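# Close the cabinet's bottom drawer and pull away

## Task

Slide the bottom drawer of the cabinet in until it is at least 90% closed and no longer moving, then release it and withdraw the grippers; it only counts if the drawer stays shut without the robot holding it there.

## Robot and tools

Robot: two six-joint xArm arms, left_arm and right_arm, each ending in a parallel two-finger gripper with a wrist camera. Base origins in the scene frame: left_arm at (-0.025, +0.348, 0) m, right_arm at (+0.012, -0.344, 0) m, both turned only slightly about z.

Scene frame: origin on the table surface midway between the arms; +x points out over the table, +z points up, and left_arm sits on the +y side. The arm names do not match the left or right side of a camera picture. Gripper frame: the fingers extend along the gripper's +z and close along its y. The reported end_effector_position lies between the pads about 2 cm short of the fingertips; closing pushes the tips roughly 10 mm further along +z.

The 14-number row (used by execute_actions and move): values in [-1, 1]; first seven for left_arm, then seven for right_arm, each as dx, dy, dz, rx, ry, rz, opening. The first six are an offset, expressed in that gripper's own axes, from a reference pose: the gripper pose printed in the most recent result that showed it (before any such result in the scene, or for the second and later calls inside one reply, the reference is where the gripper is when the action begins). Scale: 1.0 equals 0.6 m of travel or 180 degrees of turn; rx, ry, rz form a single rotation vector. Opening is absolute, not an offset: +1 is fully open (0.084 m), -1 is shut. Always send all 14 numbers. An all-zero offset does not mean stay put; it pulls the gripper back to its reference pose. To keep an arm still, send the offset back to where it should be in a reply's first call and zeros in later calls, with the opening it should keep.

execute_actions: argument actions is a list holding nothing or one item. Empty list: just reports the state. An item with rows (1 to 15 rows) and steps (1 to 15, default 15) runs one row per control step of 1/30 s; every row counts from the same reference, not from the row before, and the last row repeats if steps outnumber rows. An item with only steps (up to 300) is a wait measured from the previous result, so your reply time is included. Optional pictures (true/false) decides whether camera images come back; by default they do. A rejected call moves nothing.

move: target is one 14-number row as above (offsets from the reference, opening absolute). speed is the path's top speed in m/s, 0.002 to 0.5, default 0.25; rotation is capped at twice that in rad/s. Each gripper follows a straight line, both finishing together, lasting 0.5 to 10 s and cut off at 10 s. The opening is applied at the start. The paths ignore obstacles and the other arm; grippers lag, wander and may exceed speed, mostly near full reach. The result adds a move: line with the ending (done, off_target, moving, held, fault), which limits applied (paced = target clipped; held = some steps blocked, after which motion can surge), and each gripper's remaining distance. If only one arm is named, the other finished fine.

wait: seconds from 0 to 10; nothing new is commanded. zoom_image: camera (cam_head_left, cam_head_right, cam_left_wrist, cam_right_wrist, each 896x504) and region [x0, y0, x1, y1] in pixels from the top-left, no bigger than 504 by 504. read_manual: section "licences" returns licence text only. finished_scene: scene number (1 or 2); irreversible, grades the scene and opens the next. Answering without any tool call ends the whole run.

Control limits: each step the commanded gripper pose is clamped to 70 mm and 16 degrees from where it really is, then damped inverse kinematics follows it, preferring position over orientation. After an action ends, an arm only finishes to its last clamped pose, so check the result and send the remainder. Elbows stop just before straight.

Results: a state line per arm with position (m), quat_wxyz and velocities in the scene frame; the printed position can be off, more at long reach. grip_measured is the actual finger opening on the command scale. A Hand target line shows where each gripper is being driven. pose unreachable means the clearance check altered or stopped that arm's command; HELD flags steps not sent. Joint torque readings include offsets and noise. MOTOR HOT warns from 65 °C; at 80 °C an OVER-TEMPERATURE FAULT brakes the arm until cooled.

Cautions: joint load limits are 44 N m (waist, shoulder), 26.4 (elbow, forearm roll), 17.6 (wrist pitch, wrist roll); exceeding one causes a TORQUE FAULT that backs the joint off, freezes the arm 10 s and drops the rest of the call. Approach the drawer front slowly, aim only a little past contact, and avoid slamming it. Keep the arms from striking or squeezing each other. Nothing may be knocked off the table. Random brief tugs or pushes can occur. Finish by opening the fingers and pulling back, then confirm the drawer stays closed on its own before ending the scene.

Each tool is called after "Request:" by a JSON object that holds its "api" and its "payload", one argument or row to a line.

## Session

Request:
{"api": "execute_actions", "payload": {
  "actions": []
}}

Scene clock: 0.00 s of 3900.00 s.
left_arm: end_effector_position=(-0.0024, +0.7823, +0.3290) grip_measured=+1.00 end_effector_quat_wxyz=(-0.359, +0.719, -0.158, -0.574) end_effector_velocity=(-0.001, -0.000, -0.001) end_effector_angular_velocity=(-0.001, +0.001, +0.002) | right_arm: end_effector_position=(+0.3875, -0.7265, +0.2070) grip_measured=+1.00 end_effector_quat_wxyz=(-0.341, +0.696, -0.413, +0.479) end_effector_velocity=(+0.000, +0.000, +0.000) end_effector_angular_velocity=(-0.001, -0.001, +0.001)
Joint positions: left_arm=[ 0.805 -0.34  -0.549  1.602  1.399  0.551  0.084] | right_arm=[-1.206  0.144 -0.87   1.593  1.126 -1.216  0.084]
Joint velocities: left_arm=[ 0.001  0.001  0.001 -0.001  0.001 -0.     0.   ] | right_arm=[ 0.    -0.001  0.     0.001  0.    -0.001  0.   ]
Joint torques (N m, as the arm reports them, + toward a larger angle): no reading
Motor temperatures (°C, as the motors report them): left_arm=[32 31 30 35 32 31] | right_arm=[30 31 28 30 29 33]
Hand target (left_arm): -0.002, +0.782, +0.329; -0.359, +0.719, -0.158, -0.574
Hand target (right_arm): +0.387, -0.727, +0.207; -0.341, +0.696, -0.413, +0.479

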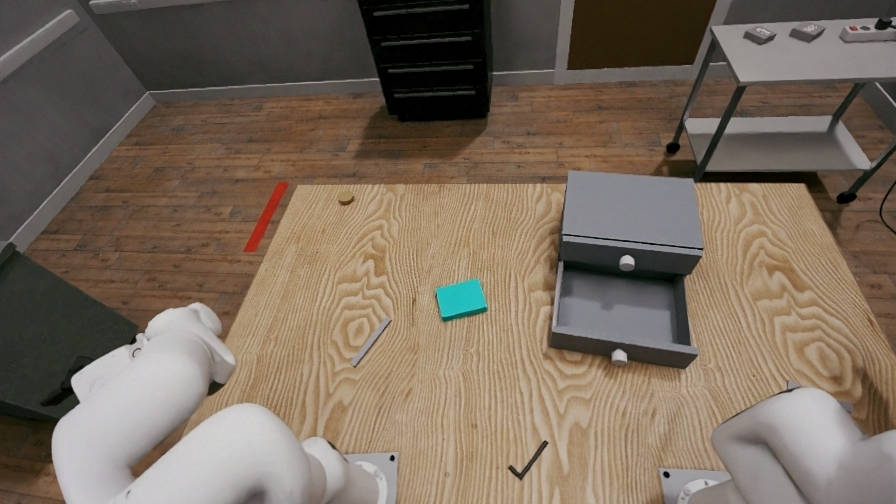

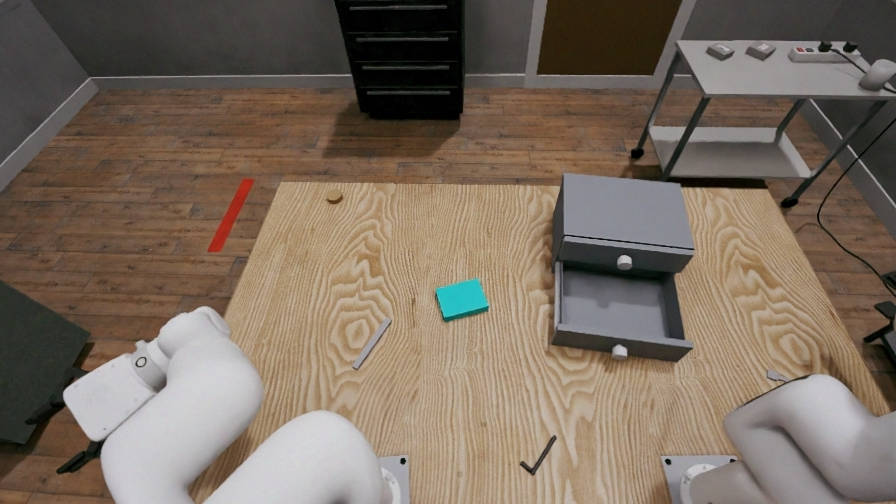

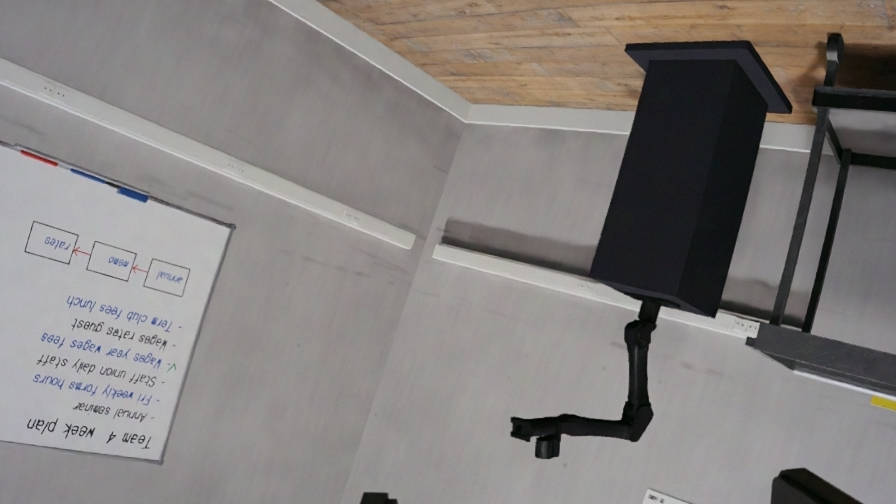

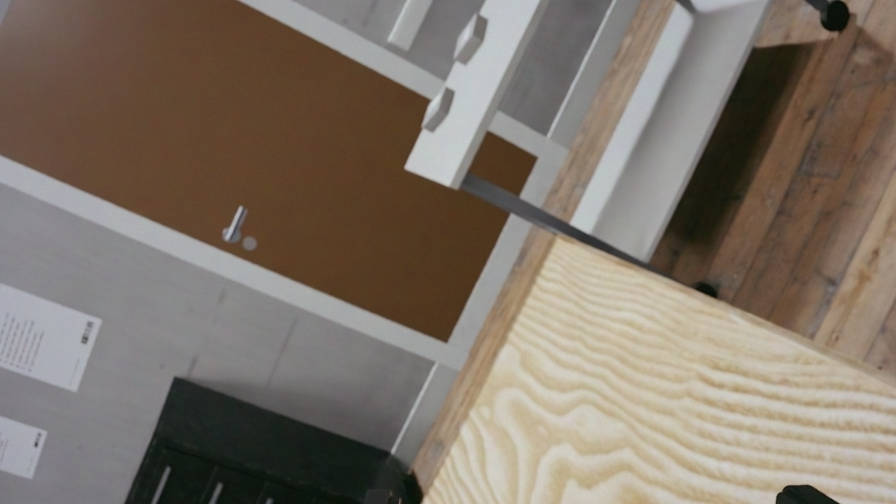

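Request:
{"api": "move", "payload": {
  "target": [0,0,0,0,0,0,1,-0.547,-0.579,-0.366,-0.398,-0.067,0.138,1]
}}

Scene clock: 22.60 s of 3900.00 s.
left_arm: end_effector_position=(-0.0024, +0.7823, +0.3290) grip_measured=+1.00 end_effector_quat_wxyz=(-0.359, +0.719, -0.158, -0.574) end_effector_velocity=(-0.000, -0.000, -0.001) end_effector_angular_velocity=(-0.001, +0.002, +0.001) | right_arm: end_effector_position=(+0.1999, -0.3004, +0.4496) grip_measured=+1.00 end_effector_quat_wxyz=(-0.001, +0.706, -0.709, +0.004) end_effector_velocity=(-0.000, +0.001, +0.002) end_effector_angular_velocity=(-0.004, +0.002, -0.002)
Joint positions: left_arm=[ 0.805 -0.34  -0.549  1.602  1.399  0.551  0.084] | right_arm=[ 0.193 -0.825 -1.134 -0.006  1.952  1.806  0.084]
Joint velocities: left_arm=[ 0.     0.002  0.001  0.     0.001 -0.    -0.   ] | right_arm=[ 0.013  0.006 -0.008 -0.004  0.005  0.014 -0.   ]
Joint torques (N m, as the arm reports them, + toward a larger angle): left_arm=[ -0.4  -12.83 -23.58   1.3    0.83   0.68] | right_arm=[ -0.13   1.99 -10.32  -0.05  -0.34   0.62]
Motor temperatures (°C, as the motors report them): left_arm=[32 31 32 35 32 31] | right_arm=[30 31 30 30 29 33]
Hand target (left_arm): -0.002, +0.782, +0.329; -0.359, +0.719, -0.158, -0.574
Hand target (right_arm): +0.200, -0.300, +0.450; -0.001, +0.706, -0.709, +0.004
Off the commanded pose (left_arm): 0.000 m, 0 deg.
Off the commanded pose (right_arm): 0.001 m, 0 deg.
After step 90, 16.33 s passed at rest.
move: done

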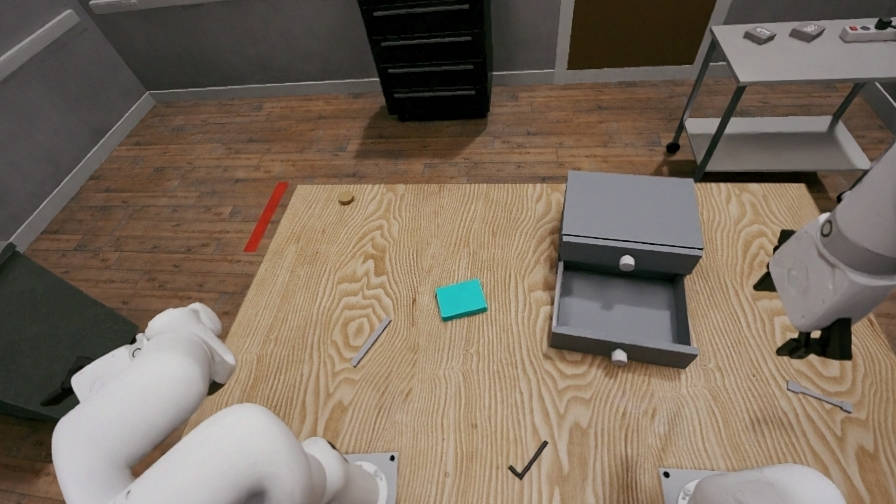

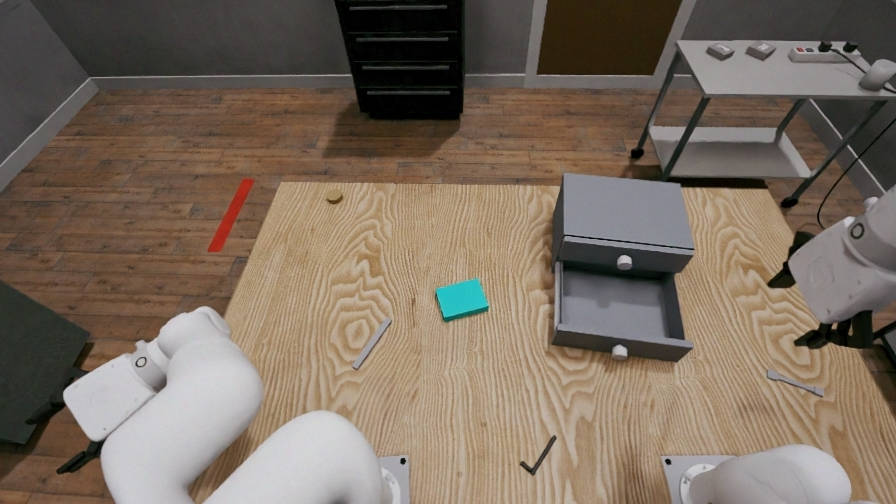

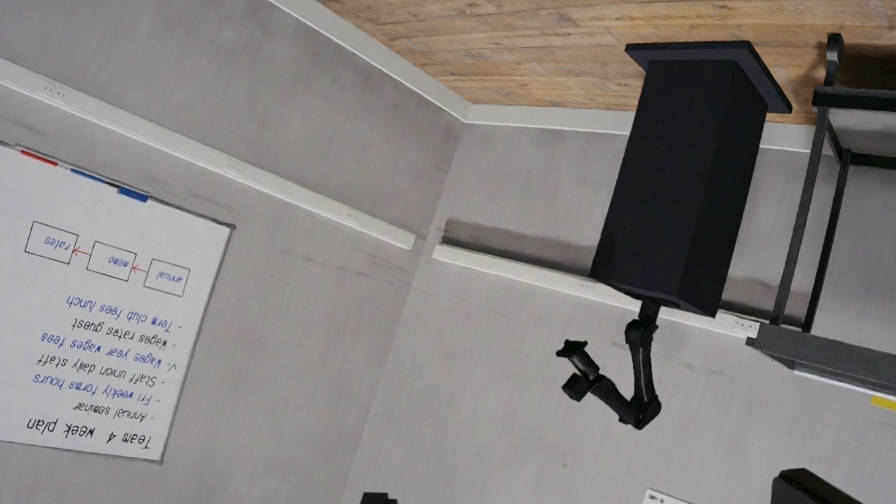

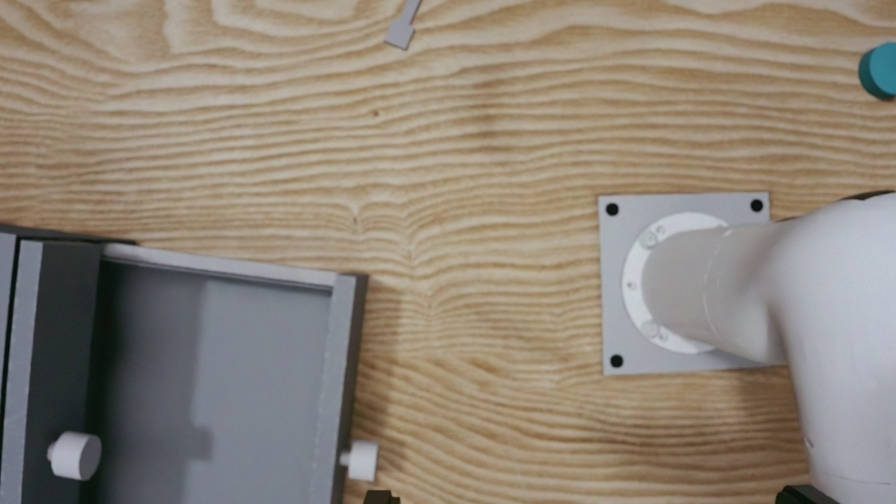

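Request:
{"api": "move", "payload": {
  "target": [0,0,0,0,0,0,1,-0.097,-0.060,0.667,0.222,0.016,0.045,-1]
}}

Scene clock: 38.77 s of 3900.00 s.
left_arm: end_effector_position=(-0.0024, +0.7823, +0.3290) grip_measured=+1.00 end_effector_quat_wxyz=(-0.359, +0.719, -0.158, -0.574) end_effector_velocity=(-0.001, +0.000, +0.000) end_effector_angular_velocity=(+0.001, +0.000, +0.001) | right_arm: end_effector_position=(+0.2201, -0.2617, +0.1820) grip_measured=-1.00 end_effector_quat_wxyz=(+0.147, -0.660, +0.719, -0.160) end_effector_velocity=(-0.000, -0.000, -0.002) end_effector_angular_velocity=(-0.004, +0.003, +0.003)
Joint positions: left_arm=[ 0.805 -0.34  -0.549  1.602  1.399  0.551  0.084] | right_arm=[ 0.626 -1.536  0.024 -0.316  1.2    2.39   0.   ]
Joint velocities: left_arm=[ 0.001 -0.001 -0.     0.     0.001  0.     0.   ] | right_arm=[ 0.001  0.     0.003 -0.001  0.001 -0.003  0.   ]
Joint torques (N m, as the arm reports them, + toward a larger angle): left_arm=[ -0.32 -13.   -23.42   1.24   0.81   0.77] | right_arm=[ -0.14   5.22 -12.77  -0.63  -0.59   0.47]
Motor temperatures (°C, as the motors report them): left_arm=[32 31 33 35 32 31] | right_arm=[30 31 30 30 29 33]
Hand target (left_arm): -0.002, +0.782, +0.329; -0.359, +0.719, -0.158, -0.574
Hand target (right_arm): +0.220, -0.262, +0.182; -0.147, +0.660, -0.719, +0.160
Off the commanded pose (left_arm): 0.000 m, 0 deg.
Off the commanded pose (right_arm): 0.135 m, 16 deg; position clipped at the last step of the last action.
After step 90, 11.23 s passed at rest.
move: held (right_arm); limits=paced,held; held on 19 of 58 steps (right_arm), including the last (right_arm)
pose unreachable (right arm): on one or more control steps of this call this arm could not follow its commanded pose, so it was not sent that pose on those steps. On the call's last step it was still not sent that pose. It may still have moved: this result reports where it is.
cause: the commanded pose would bring two parts of the arm too close to each other (joints 2 (shoulder) to 5 (wrist pitch) lie between them).

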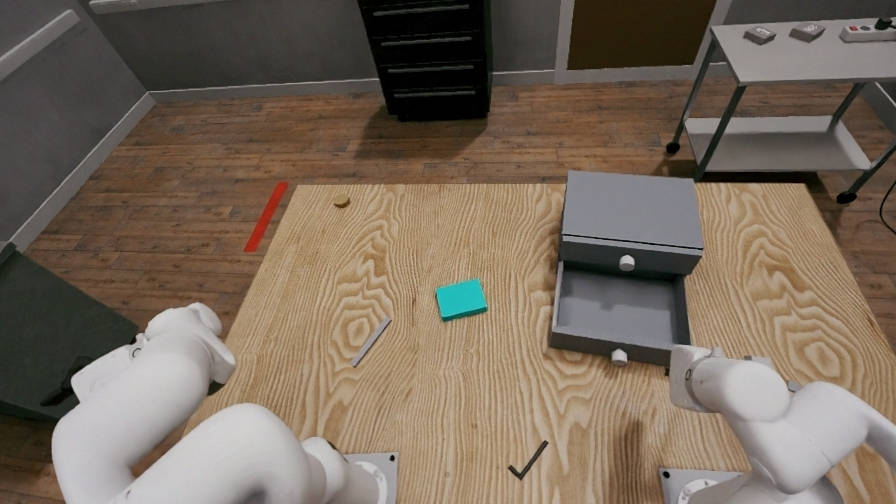

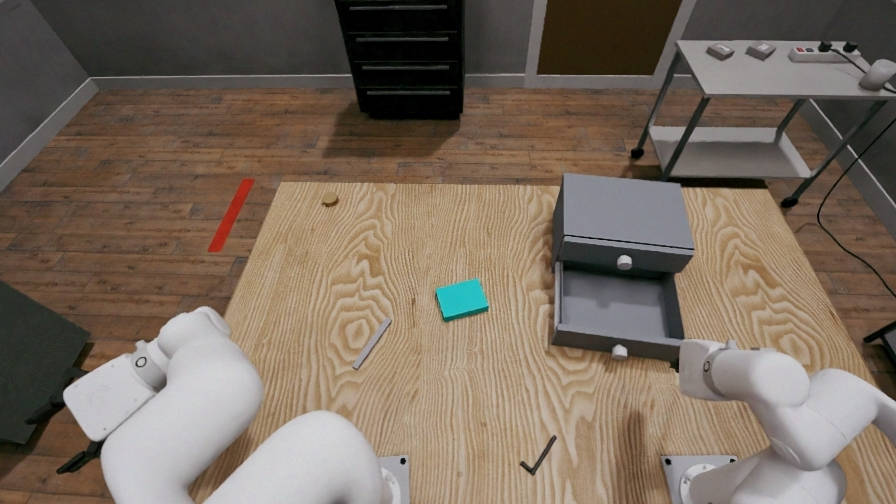

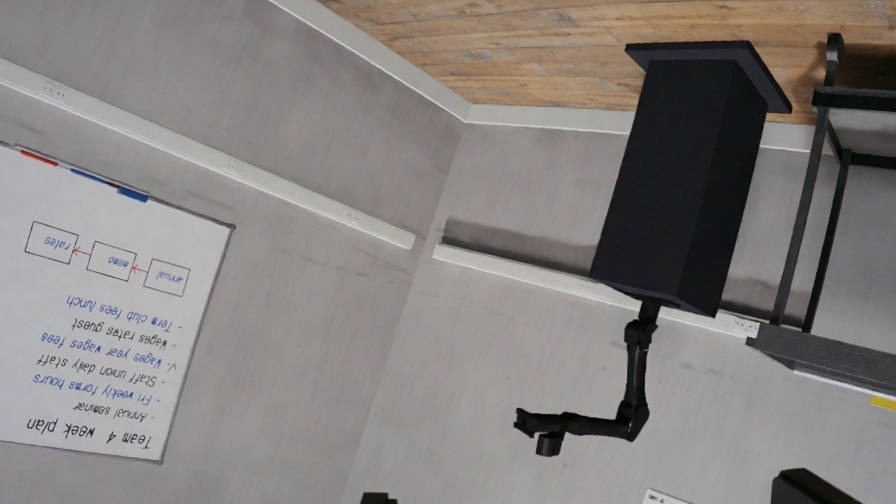

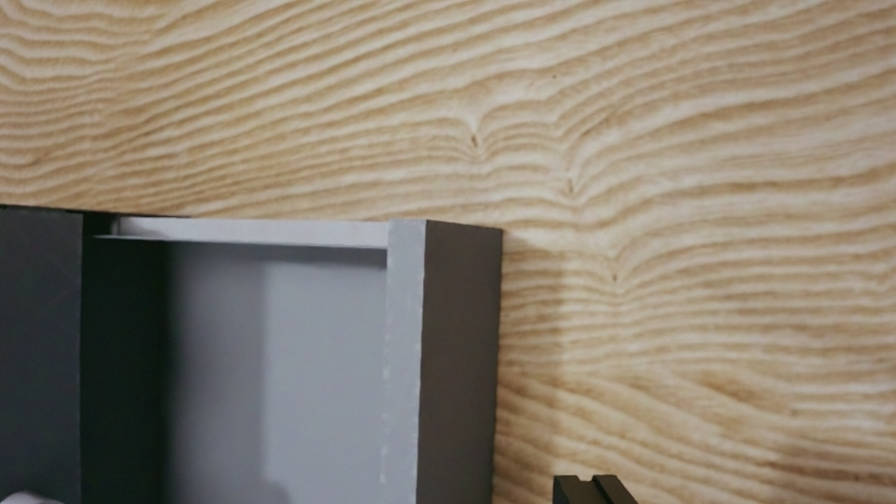

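Request:
{"api": "move", "payload": {
  "target": [0,0,0,0,0,0,1,-0.25,0.05,0.219,-0.029,0.008,0.018,-1],
  "speed": 0.15
}}

Scene clock: 62.37 s of 3900.00 s.
left_arm: end_effector_position=(-0.0024, +0.7823, +0.3290) grip_measured=+1.00 end_effector_quat_wxyz=(-0.359, +0.719, -0.158, -0.574) end_effector_velocity=(-0.000, +0.000, -0.000) end_effector_angular_velocity=(+0.000, +0.001, +0.001) | right_arm: end_effector_position=(+0.2597, -0.1144, +0.0503) grip_measured=-1.00 end_effector_quat_wxyz=(+0.112, -0.645, +0.745, -0.129) end_effector_velocity=(+0.001, +0.001, -0.001) end_effector_angular_velocity=(-0.002, -0.004, -0.001)
Joint positions: left_arm=[ 0.805 -0.34  -0.549  1.602  1.399  0.551  0.084] | right_arm=[ 0.761 -0.179 -0.307 -0.8    0.391  3.248  0.   ]
Joint velocities: left_arm=[-0.     0.001 -0.     0.     0.001 -0.     0.   ] | right_arm=[-0.     0.01  -0.006 -0.018 -0.001  0.019  0.   ]
Joint torques (N m, as the arm reports them, + toward a larger angle): left_arm=[ -0.51 -13.02 -23.43   1.42   0.83   0.74] | right_arm=[-0.21 -5.82 -9.26  0.6  -0.08  0.38]
Motor temperatures (°C, as the motors report them): left_arm=[32 31 33 35 32 31] | right_arm=[30 31 31 30 30 33]
Hand target (left_arm): -0.002, +0.782, +0.329; -0.359, +0.719, -0.158, -0.574
Hand target (right_arm): +0.260, -0.114, +0.050; +0.112, -0.645, +0.745, -0.130
Off the commanded pose (left_arm): 0.000 m, 0 deg.
Off the commanded pose (right_arm): 0.002 m, 0 deg.
After step 90, 18.13 s passed at rest.
move: done; limits=paced

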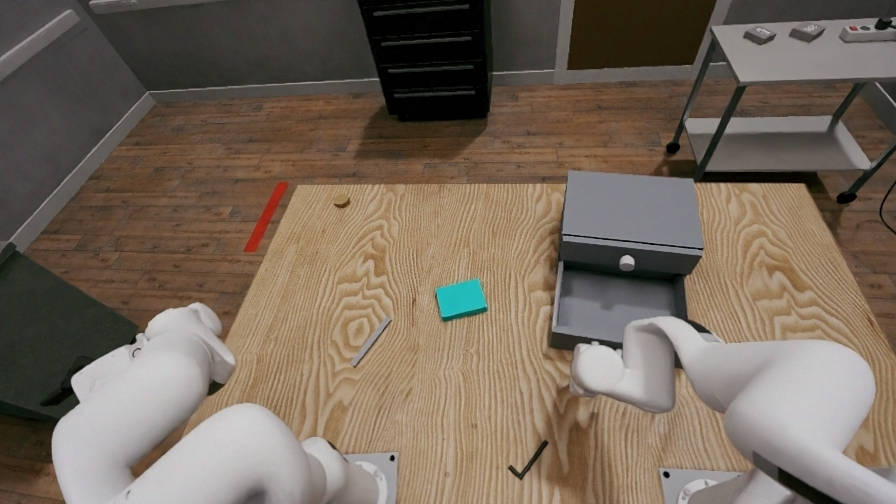

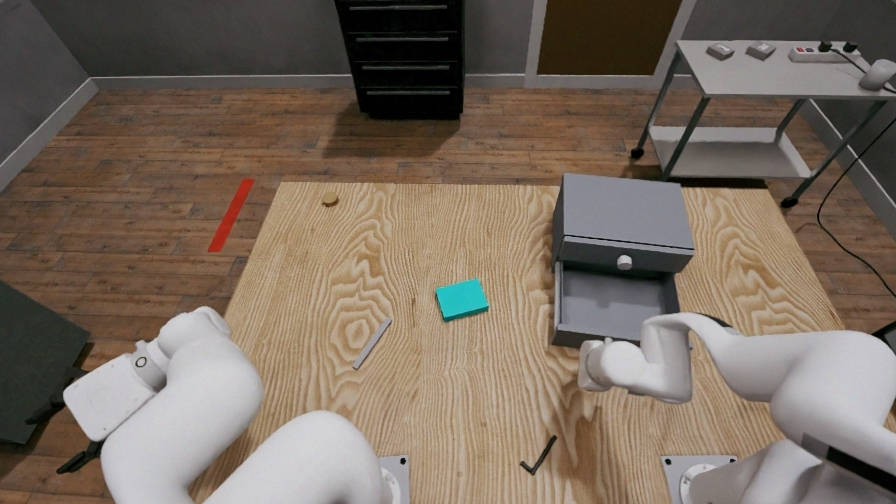

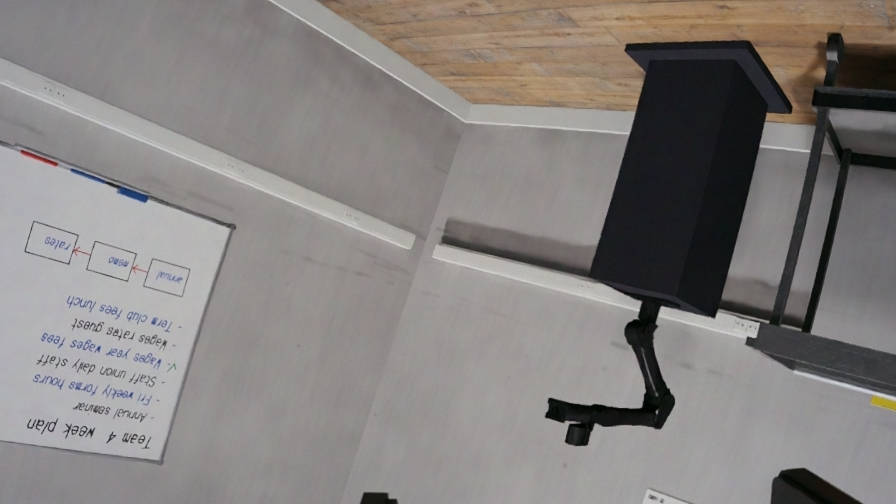

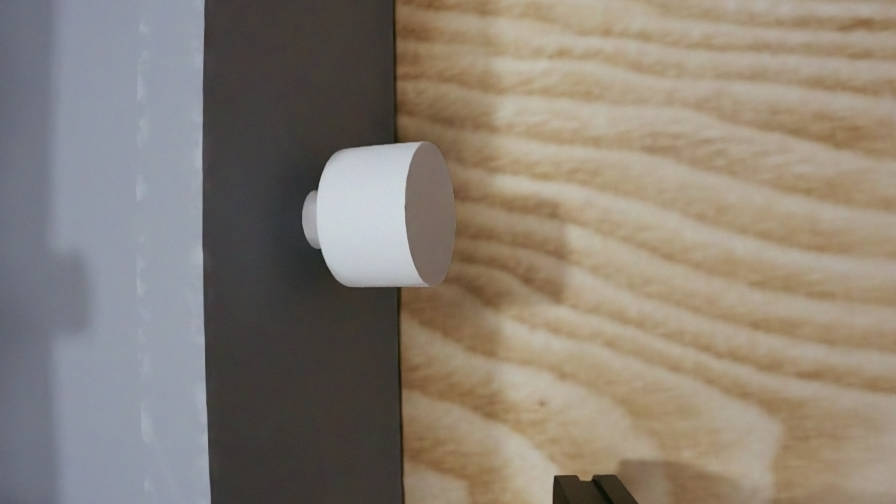

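Request:
{"api": "move", "payload": {
  "target": [0,0,0,0,0,0,1,0,-0.415,0.151,0,0,0,-1],
  "speed": 0.1
}}

Scene clock: 79.33 s of 3900.00 s.
left_arm: end_effector_position=(-0.0024, +0.7823, +0.3290) grip_measured=+1.00 end_effector_quat_wxyz=(-0.359, +0.719, -0.158, -0.574) end_effector_velocity=(-0.001, -0.000, -0.000) end_effector_angular_velocity=(+0.000, +0.001, +0.002) | right_arm: end_effector_position=(+0.4828, -0.1508, +0.0419) grip_measured=-1.00 end_effector_quat_wxyz=(+0.101, -0.652, +0.741, -0.126) end_effector_velocity=(+0.000, -0.000, +0.000) end_effector_angular_velocity=(+0.002, -0.001, -0.002)
Joint positions: left_arm=[ 0.805 -0.34  -0.549  1.602  1.399  0.551  0.084] | right_arm=[ 0.355  0.298 -0.839 -0.584  0.314  2.63   0.   ]
Joint velocities: left_arm=[ 0.001 -0.     0.001  0.     0.001 -0.     0.   ] | right_arm=[-0.    -0.001  0.001 -0.    -0.001  0.002  0.   ]
Joint torques (N m, as the arm reports them, + toward a larger angle): left_arm=[ -0.37 -12.75 -23.48   1.33   0.74   0.69] | right_arm=[-0.02  4.95  4.63  0.82  4.16  0.49]
Motor temperatures (°C, as the motors report them): left_arm=[32 31 33 35 32 31] | right_arm=[30 31 30 30 30 33]
Hand target (left_arm): -0.002, +0.782, +0.329; -0.359, +0.719, -0.158, -0.574
Hand target (right_arm): +0.468, -0.158, +0.026; +0.080, -0.655, +0.742, -0.120
Off the commanded pose (left_arm): 0.000 m, 0 deg.
Off the commanded pose (right_arm): 0.040 m, 2 deg.
TORQUE FAULT: the external load on joint 3 (elbow) of the right arm reached its load limit, and that arm stopped for 10 seconds. A torque fault stops only its own arm. That arm's remaining commands of this call were not run. Joint 3 (elbow) of that arm moved back by up to 3 degrees. That arm holds there, with its grip as last carried out, and accepts commands again: back off and push less far. That arm stops again, at the same cost, whenever a joint's load reaches its limit.
After step 90, 1.30 s passed at rest.
move: fault (right_arm)

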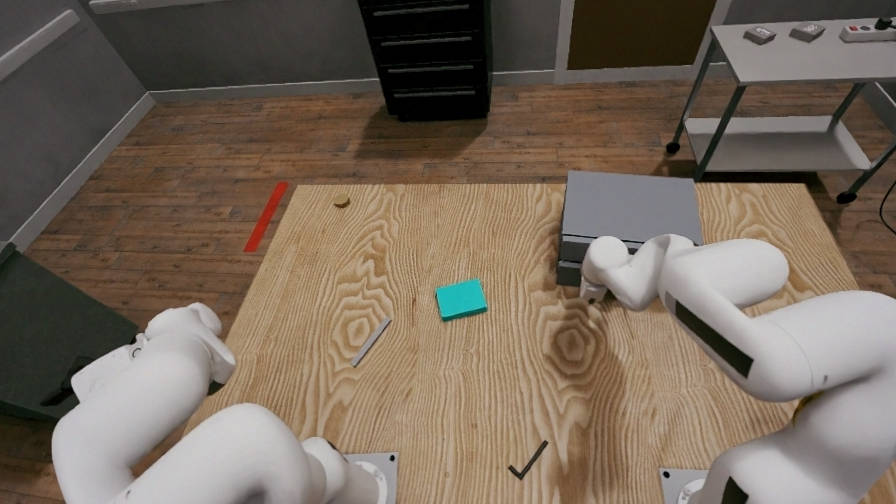

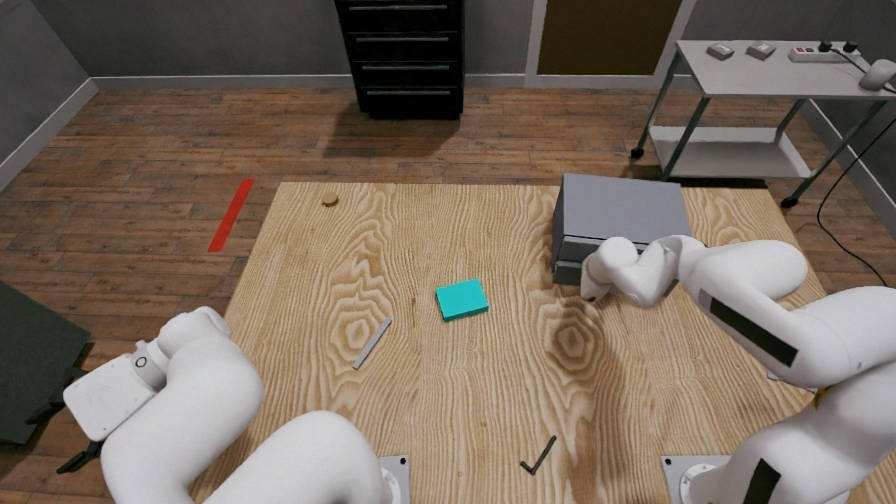

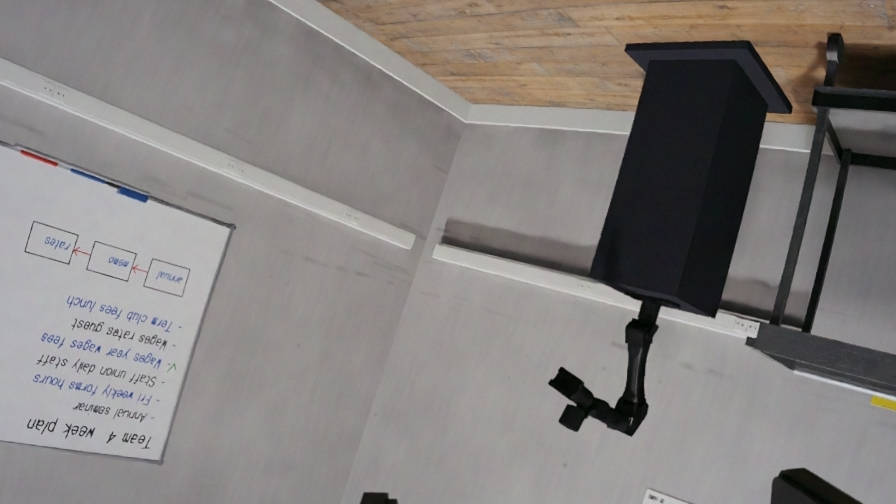

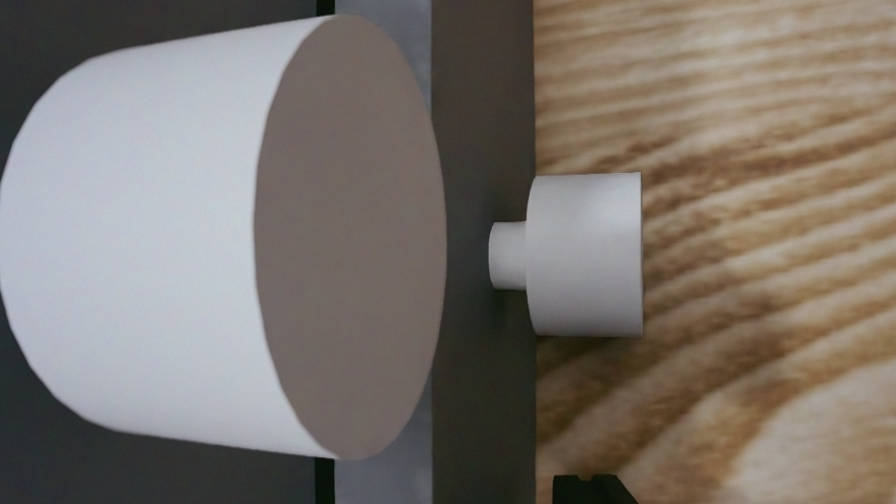

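Request:
{"api": "move", "payload": {
  "target": [0,0,0,0,0,0,1,0,0.3,-0.12,0,0,0,-1],
  "speed": 0.15
}}

Scene clock: 87.17 s of 3900.00 s.
left_arm: end_effector_position=(-0.0024, +0.7823, +0.3290) grip_measured=+1.00 end_effector_quat_wxyz=(-0.359, +0.719, -0.158, -0.574) end_effector_velocity=(+0.000, -0.000, +0.000) end_effector_angular_velocity=(+0.001, +0.001, -0.001) | right_arm: end_effector_position=(+0.2911, -0.1256, +0.0530) grip_measured=-1.00 end_effector_quat_wxyz=(+0.101, -0.652, +0.741, -0.125) end_effector_velocity=(-0.002, -0.000, +0.000) end_effector_angular_velocity=(-0.001, +0.001, +0.003)
Joint positions: left_arm=[ 0.805 -0.34  -0.549  1.602  1.399  0.551  0.084] | right_arm=[ 0.661 -0.141 -0.351 -0.737  0.37   3.074  0.   ]
Joint velocities: left_arm=[-0.001 -0.001  0.001  0.     0.001  0.    -0.   ] | right_arm=[ 0.005 -0.006  0.006  0.003  0.002 -0.001  0.   ]
Joint torques (N m, as the arm reports them, + toward a larger angle): left_arm=[ -0.58 -13.05 -23.33   1.4    0.87   0.73] | right_arm=[-0.08 -6.35 -9.45  0.49 -0.19  0.49]
Motor temperatures (°C, as the motors report them): left_arm=[32 31 34 35 32 31] | right_arm=[30 31 30 30 30 33]
Hand target (left_arm): -0.002, +0.782, +0.329; -0.359, +0.719, -0.158, -0.574
Hand target (right_arm): +0.291, -0.126, +0.053; +0.101, -0.652, +0.741, -0.125
Off the commanded pose (left_arm): 0.000 m, 0 deg.
Off the commanded pose (right_arm): 0.000 m, 0 deg.
After step 90, 3.03 s passed at rest.
move: done

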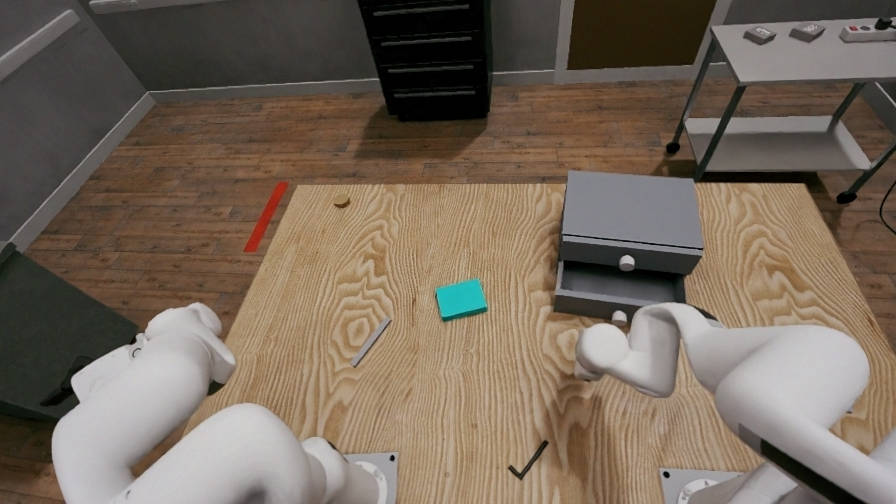

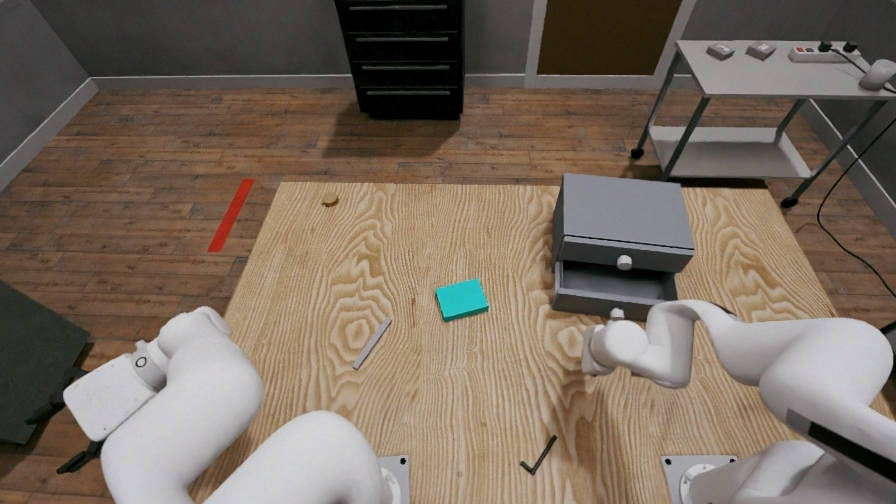

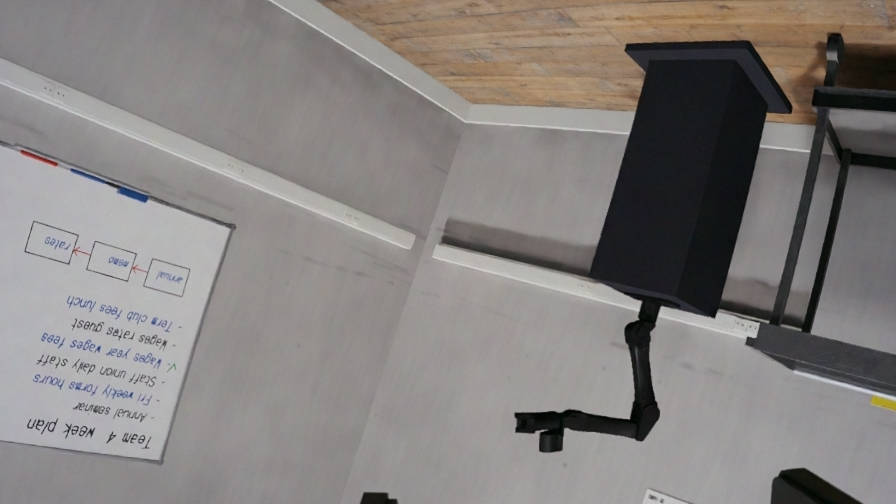

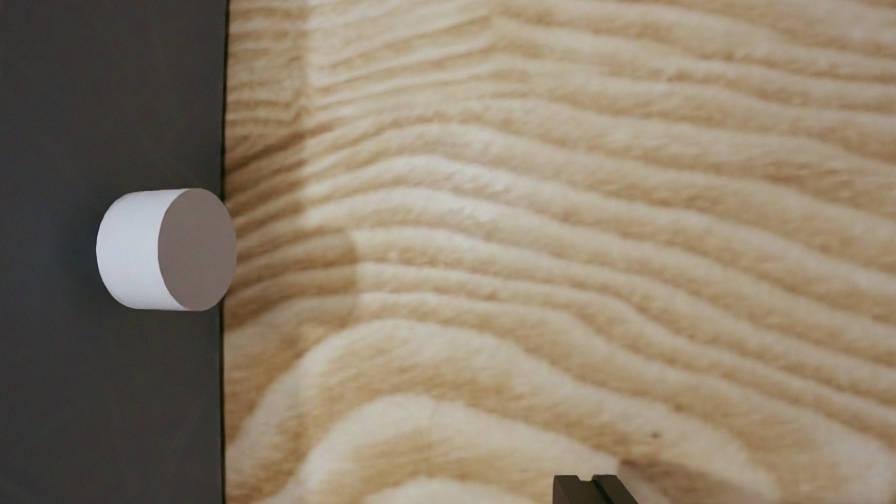

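Request:
{"api": "move", "payload": {
  "target": [0,0,0,0,0,0,1,0,0,0,0.071,-0.073,0.503,-1]
}}

Scene clock: 111.03 s of 3900.00 s.
left_arm: end_effector_position=(-0.0024, +0.7823, +0.3290) grip_measured=+1.00 end_effector_quat_wxyz=(-0.359, +0.719, -0.158, -0.574) end_effector_velocity=(-0.001, -0.000, -0.001) end_effector_angular_velocity=(-0.002, +0.001, +0.001) | right_arm: end_effector_position=(+0.2908, -0.1257, +0.0528) grip_measured=-1.00 end_effector_quat_wxyz=(+0.299, +0.069, +0.952, -0.022) end_effector_velocity=(+0.000, -0.000, +0.000) end_effector_angular_velocity=(+0.004, -0.005, -0.007)
Joint positions: left_arm=[ 0.805 -0.34  -0.549  1.602  1.399  0.551  0.084] | right_arm=[ 0.77  -0.13  -0.342 -1.402  0.494  5.379  0.   ]
Joint velocities: left_arm=[ 0.002  0.     0.002  0.    -0.001 -0.    -0.   ] | right_arm=[ 0.003 -0.     0.001 -0.007  0.004  0.017  0.   ]
Joint torques (N m, as the arm reports them, + toward a larger angle): left_arm=[ -0.3  -12.96 -23.44   1.44   0.79   0.76] | right_arm=[-0.01 -6.22 -8.96  0.6   0.41  0.46]
Motor temperatures (°C, as the motors report them): left_arm=[32 31 34 35 32 31] | right_arm=[30 31 30 30 30 33]
Hand target (left_arm): -0.002, +0.782, +0.329; -0.359, +0.719, -0.158, -0.574
Hand target (right_arm): +0.291, -0.126, +0.053; +0.299, +0.069, +0.952, -0.022
Off the commanded pose (left_arm): 0.000 m, 0 deg.
Off the commanded pose (right_arm): 0.000 m, 0 deg.
After step 90, 17.17 s passed at rest.
move: done

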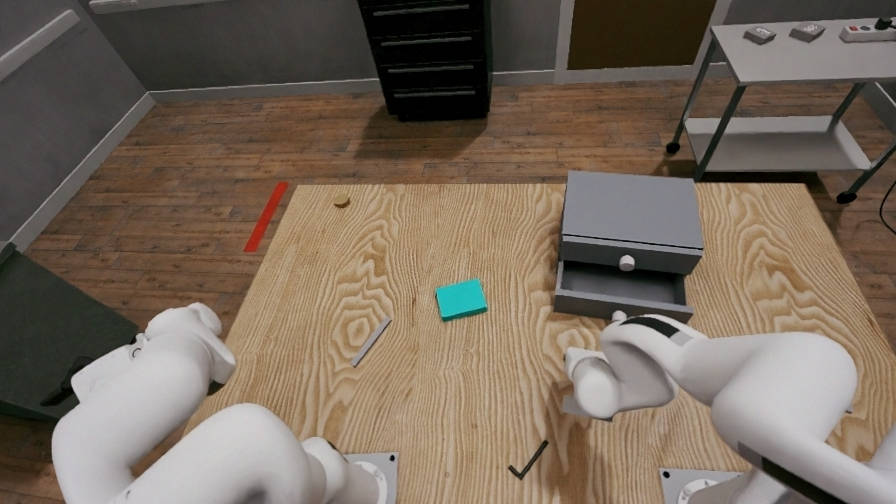

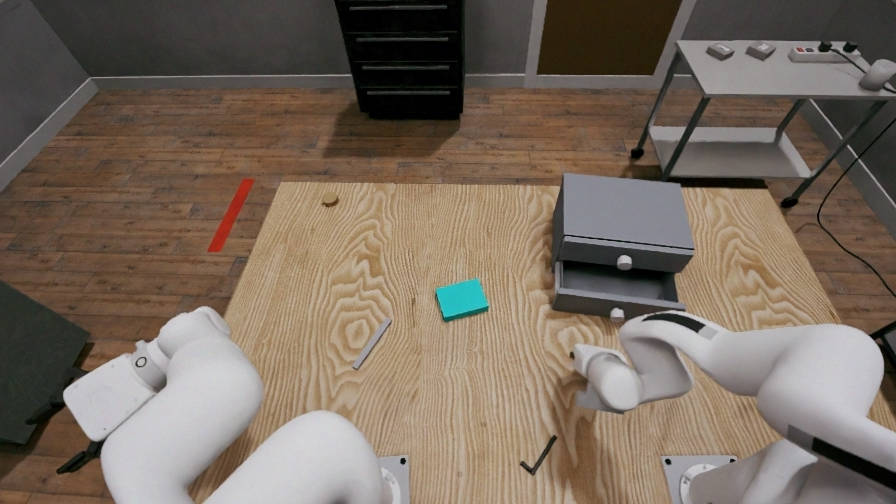

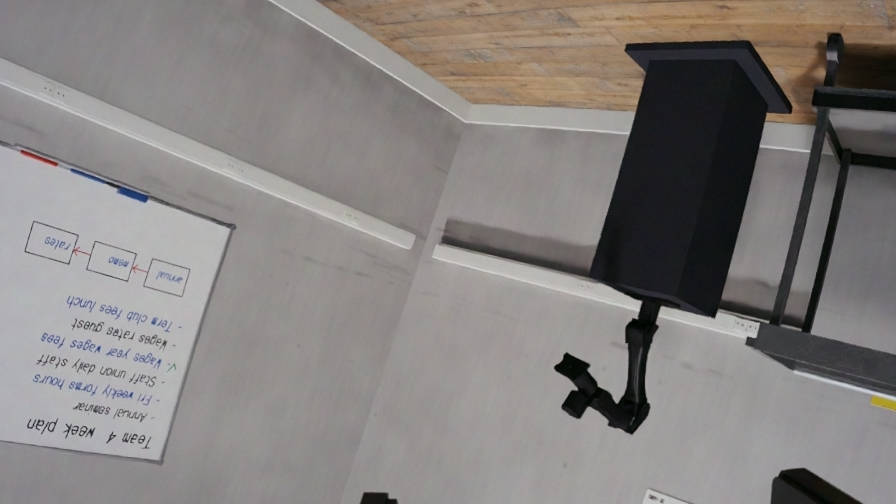

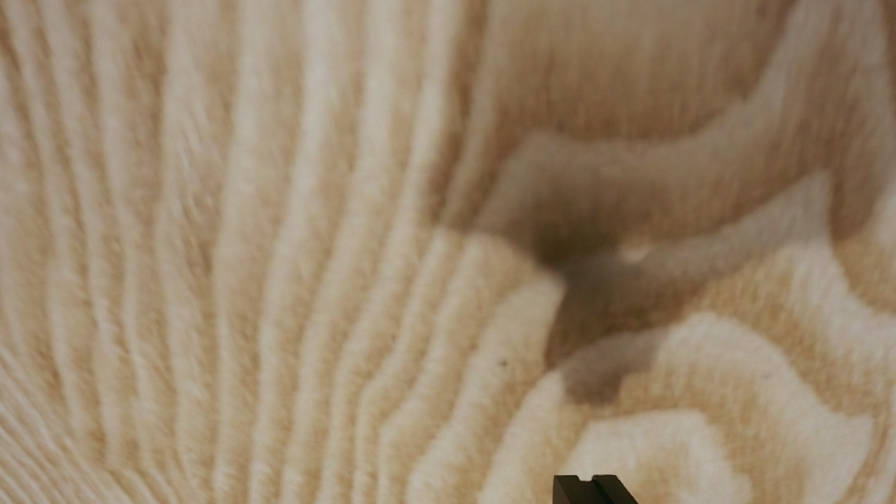

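Request:
{"api": "move", "payload": {
  "target": [0,0,0,0,0,0,1,-0.307,0,0.215,0,0,0,-1],
  "speed": 0.1
}}

Scene clock: 122.23 s of 3900.00 s.
left_arm: end_effector_position=(-0.0024, +0.7823, +0.3290) grip_measured=+1.00 end_effector_quat_wxyz=(-0.359, +0.719, -0.158, -0.574) end_effector_velocity=(+0.000, +0.000, -0.000) end_effector_angular_velocity=(-0.000, -0.001, -0.001) | right_arm: end_effector_position=(+0.5021, -0.1575, +0.0447) grip_measured=-1.00 end_effector_quat_wxyz=(+0.289, +0.064, +0.955, -0.022) end_effector_velocity=(-0.000, +0.000, -0.000) end_effector_angular_velocity=(+0.009, +0.006, +0.001)
Joint positions: left_arm=[ 0.805 -0.34  -0.549  1.602  1.399  0.551  0.084] | right_arm=[ 0.309  0.324 -0.874 -1.499  0.265  5.049  0.   ]
Joint velocities: left_arm=[-0.    -0.    -0.     0.    -0.001 -0.     0.   ] | right_arm=[-0.006  0.001 -0.     0.012 -0.012 -0.012  0.   ]
Joint torques (N m, as the arm reports them, + toward a larger angle): left_arm=[ -0.36 -13.09 -23.51   1.32   0.85   0.74] | right_arm=[-22.88 -15.99 -22.9    1.44   5.64   0.59]
Motor temperatures (°C, as the motors report them): left_arm=[32 31 34 35 32 31] | right_arm=[30 31 30 30 30 33]
Hand target (left_arm): -0.002, +0.782, +0.329; -0.359, +0.719, -0.158, -0.574
Hand target (right_arm): +0.513, -0.158, +0.053; +0.299, +0.069, +0.952, -0.022
Off the commanded pose (left_arm): 0.000 m, 0 deg.
Off the commanded pose (right_arm): 0.014 m, 1 deg.
After step 90, 5.53 s passed at rest.
move: off_target (right_arm)

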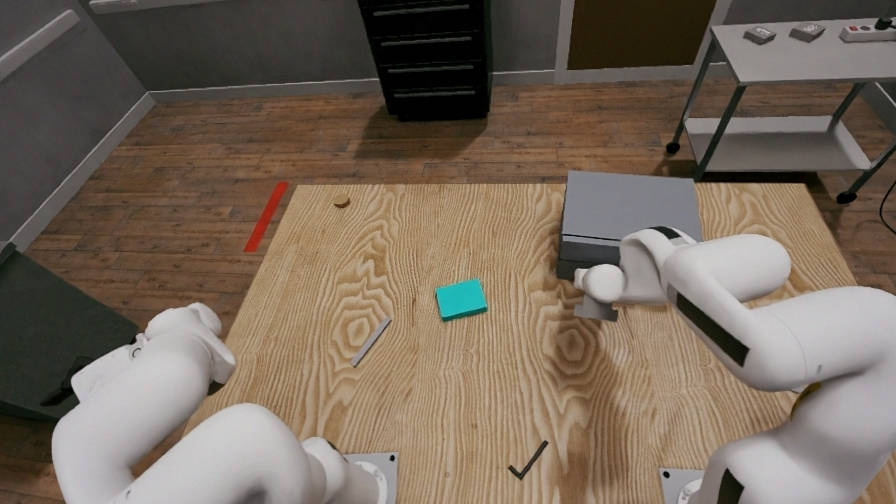

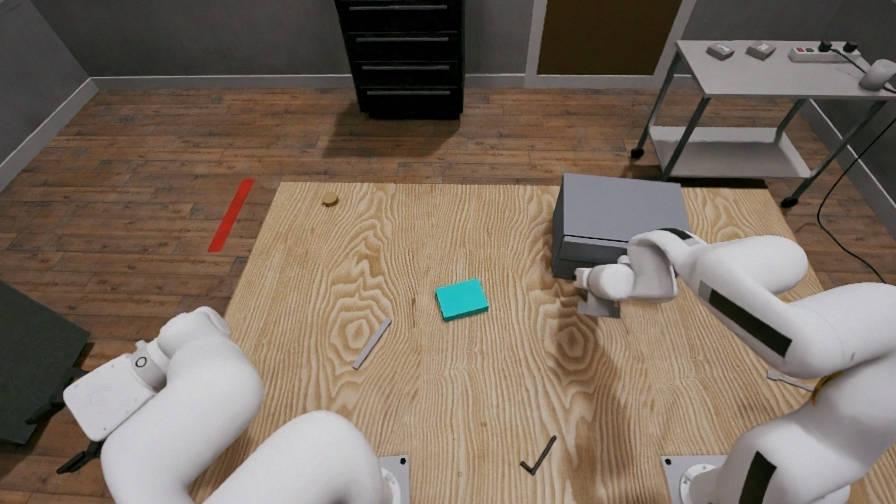

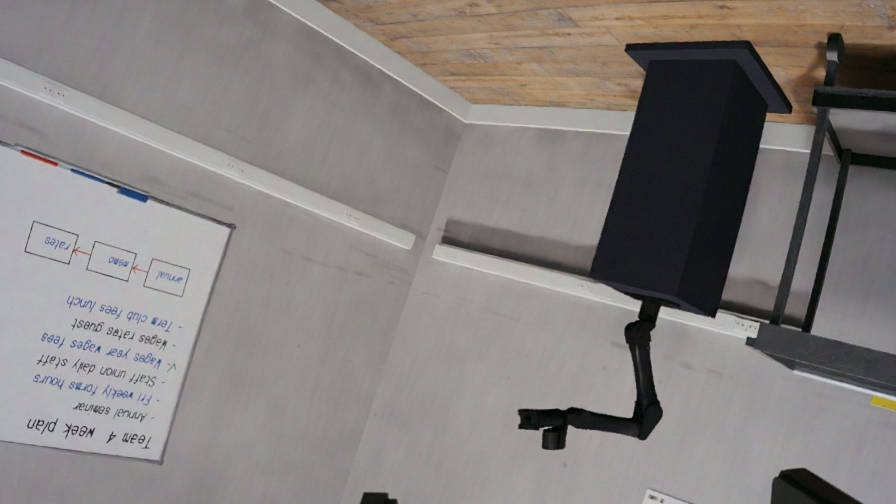

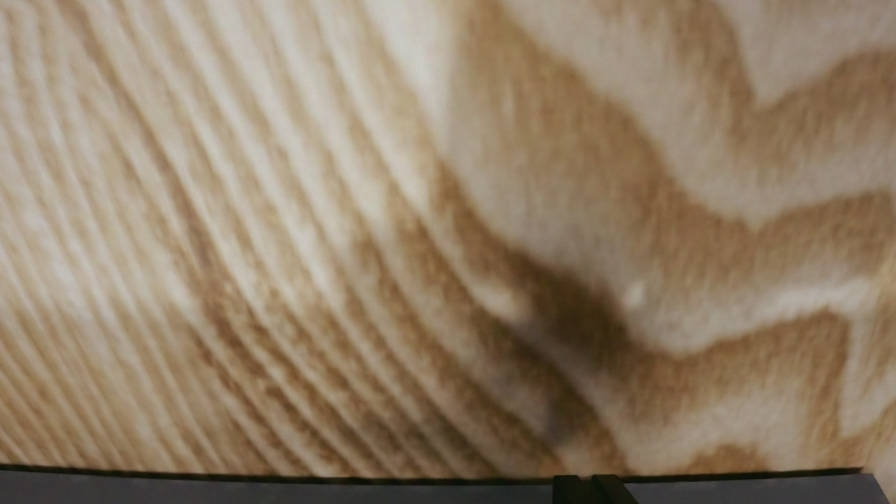

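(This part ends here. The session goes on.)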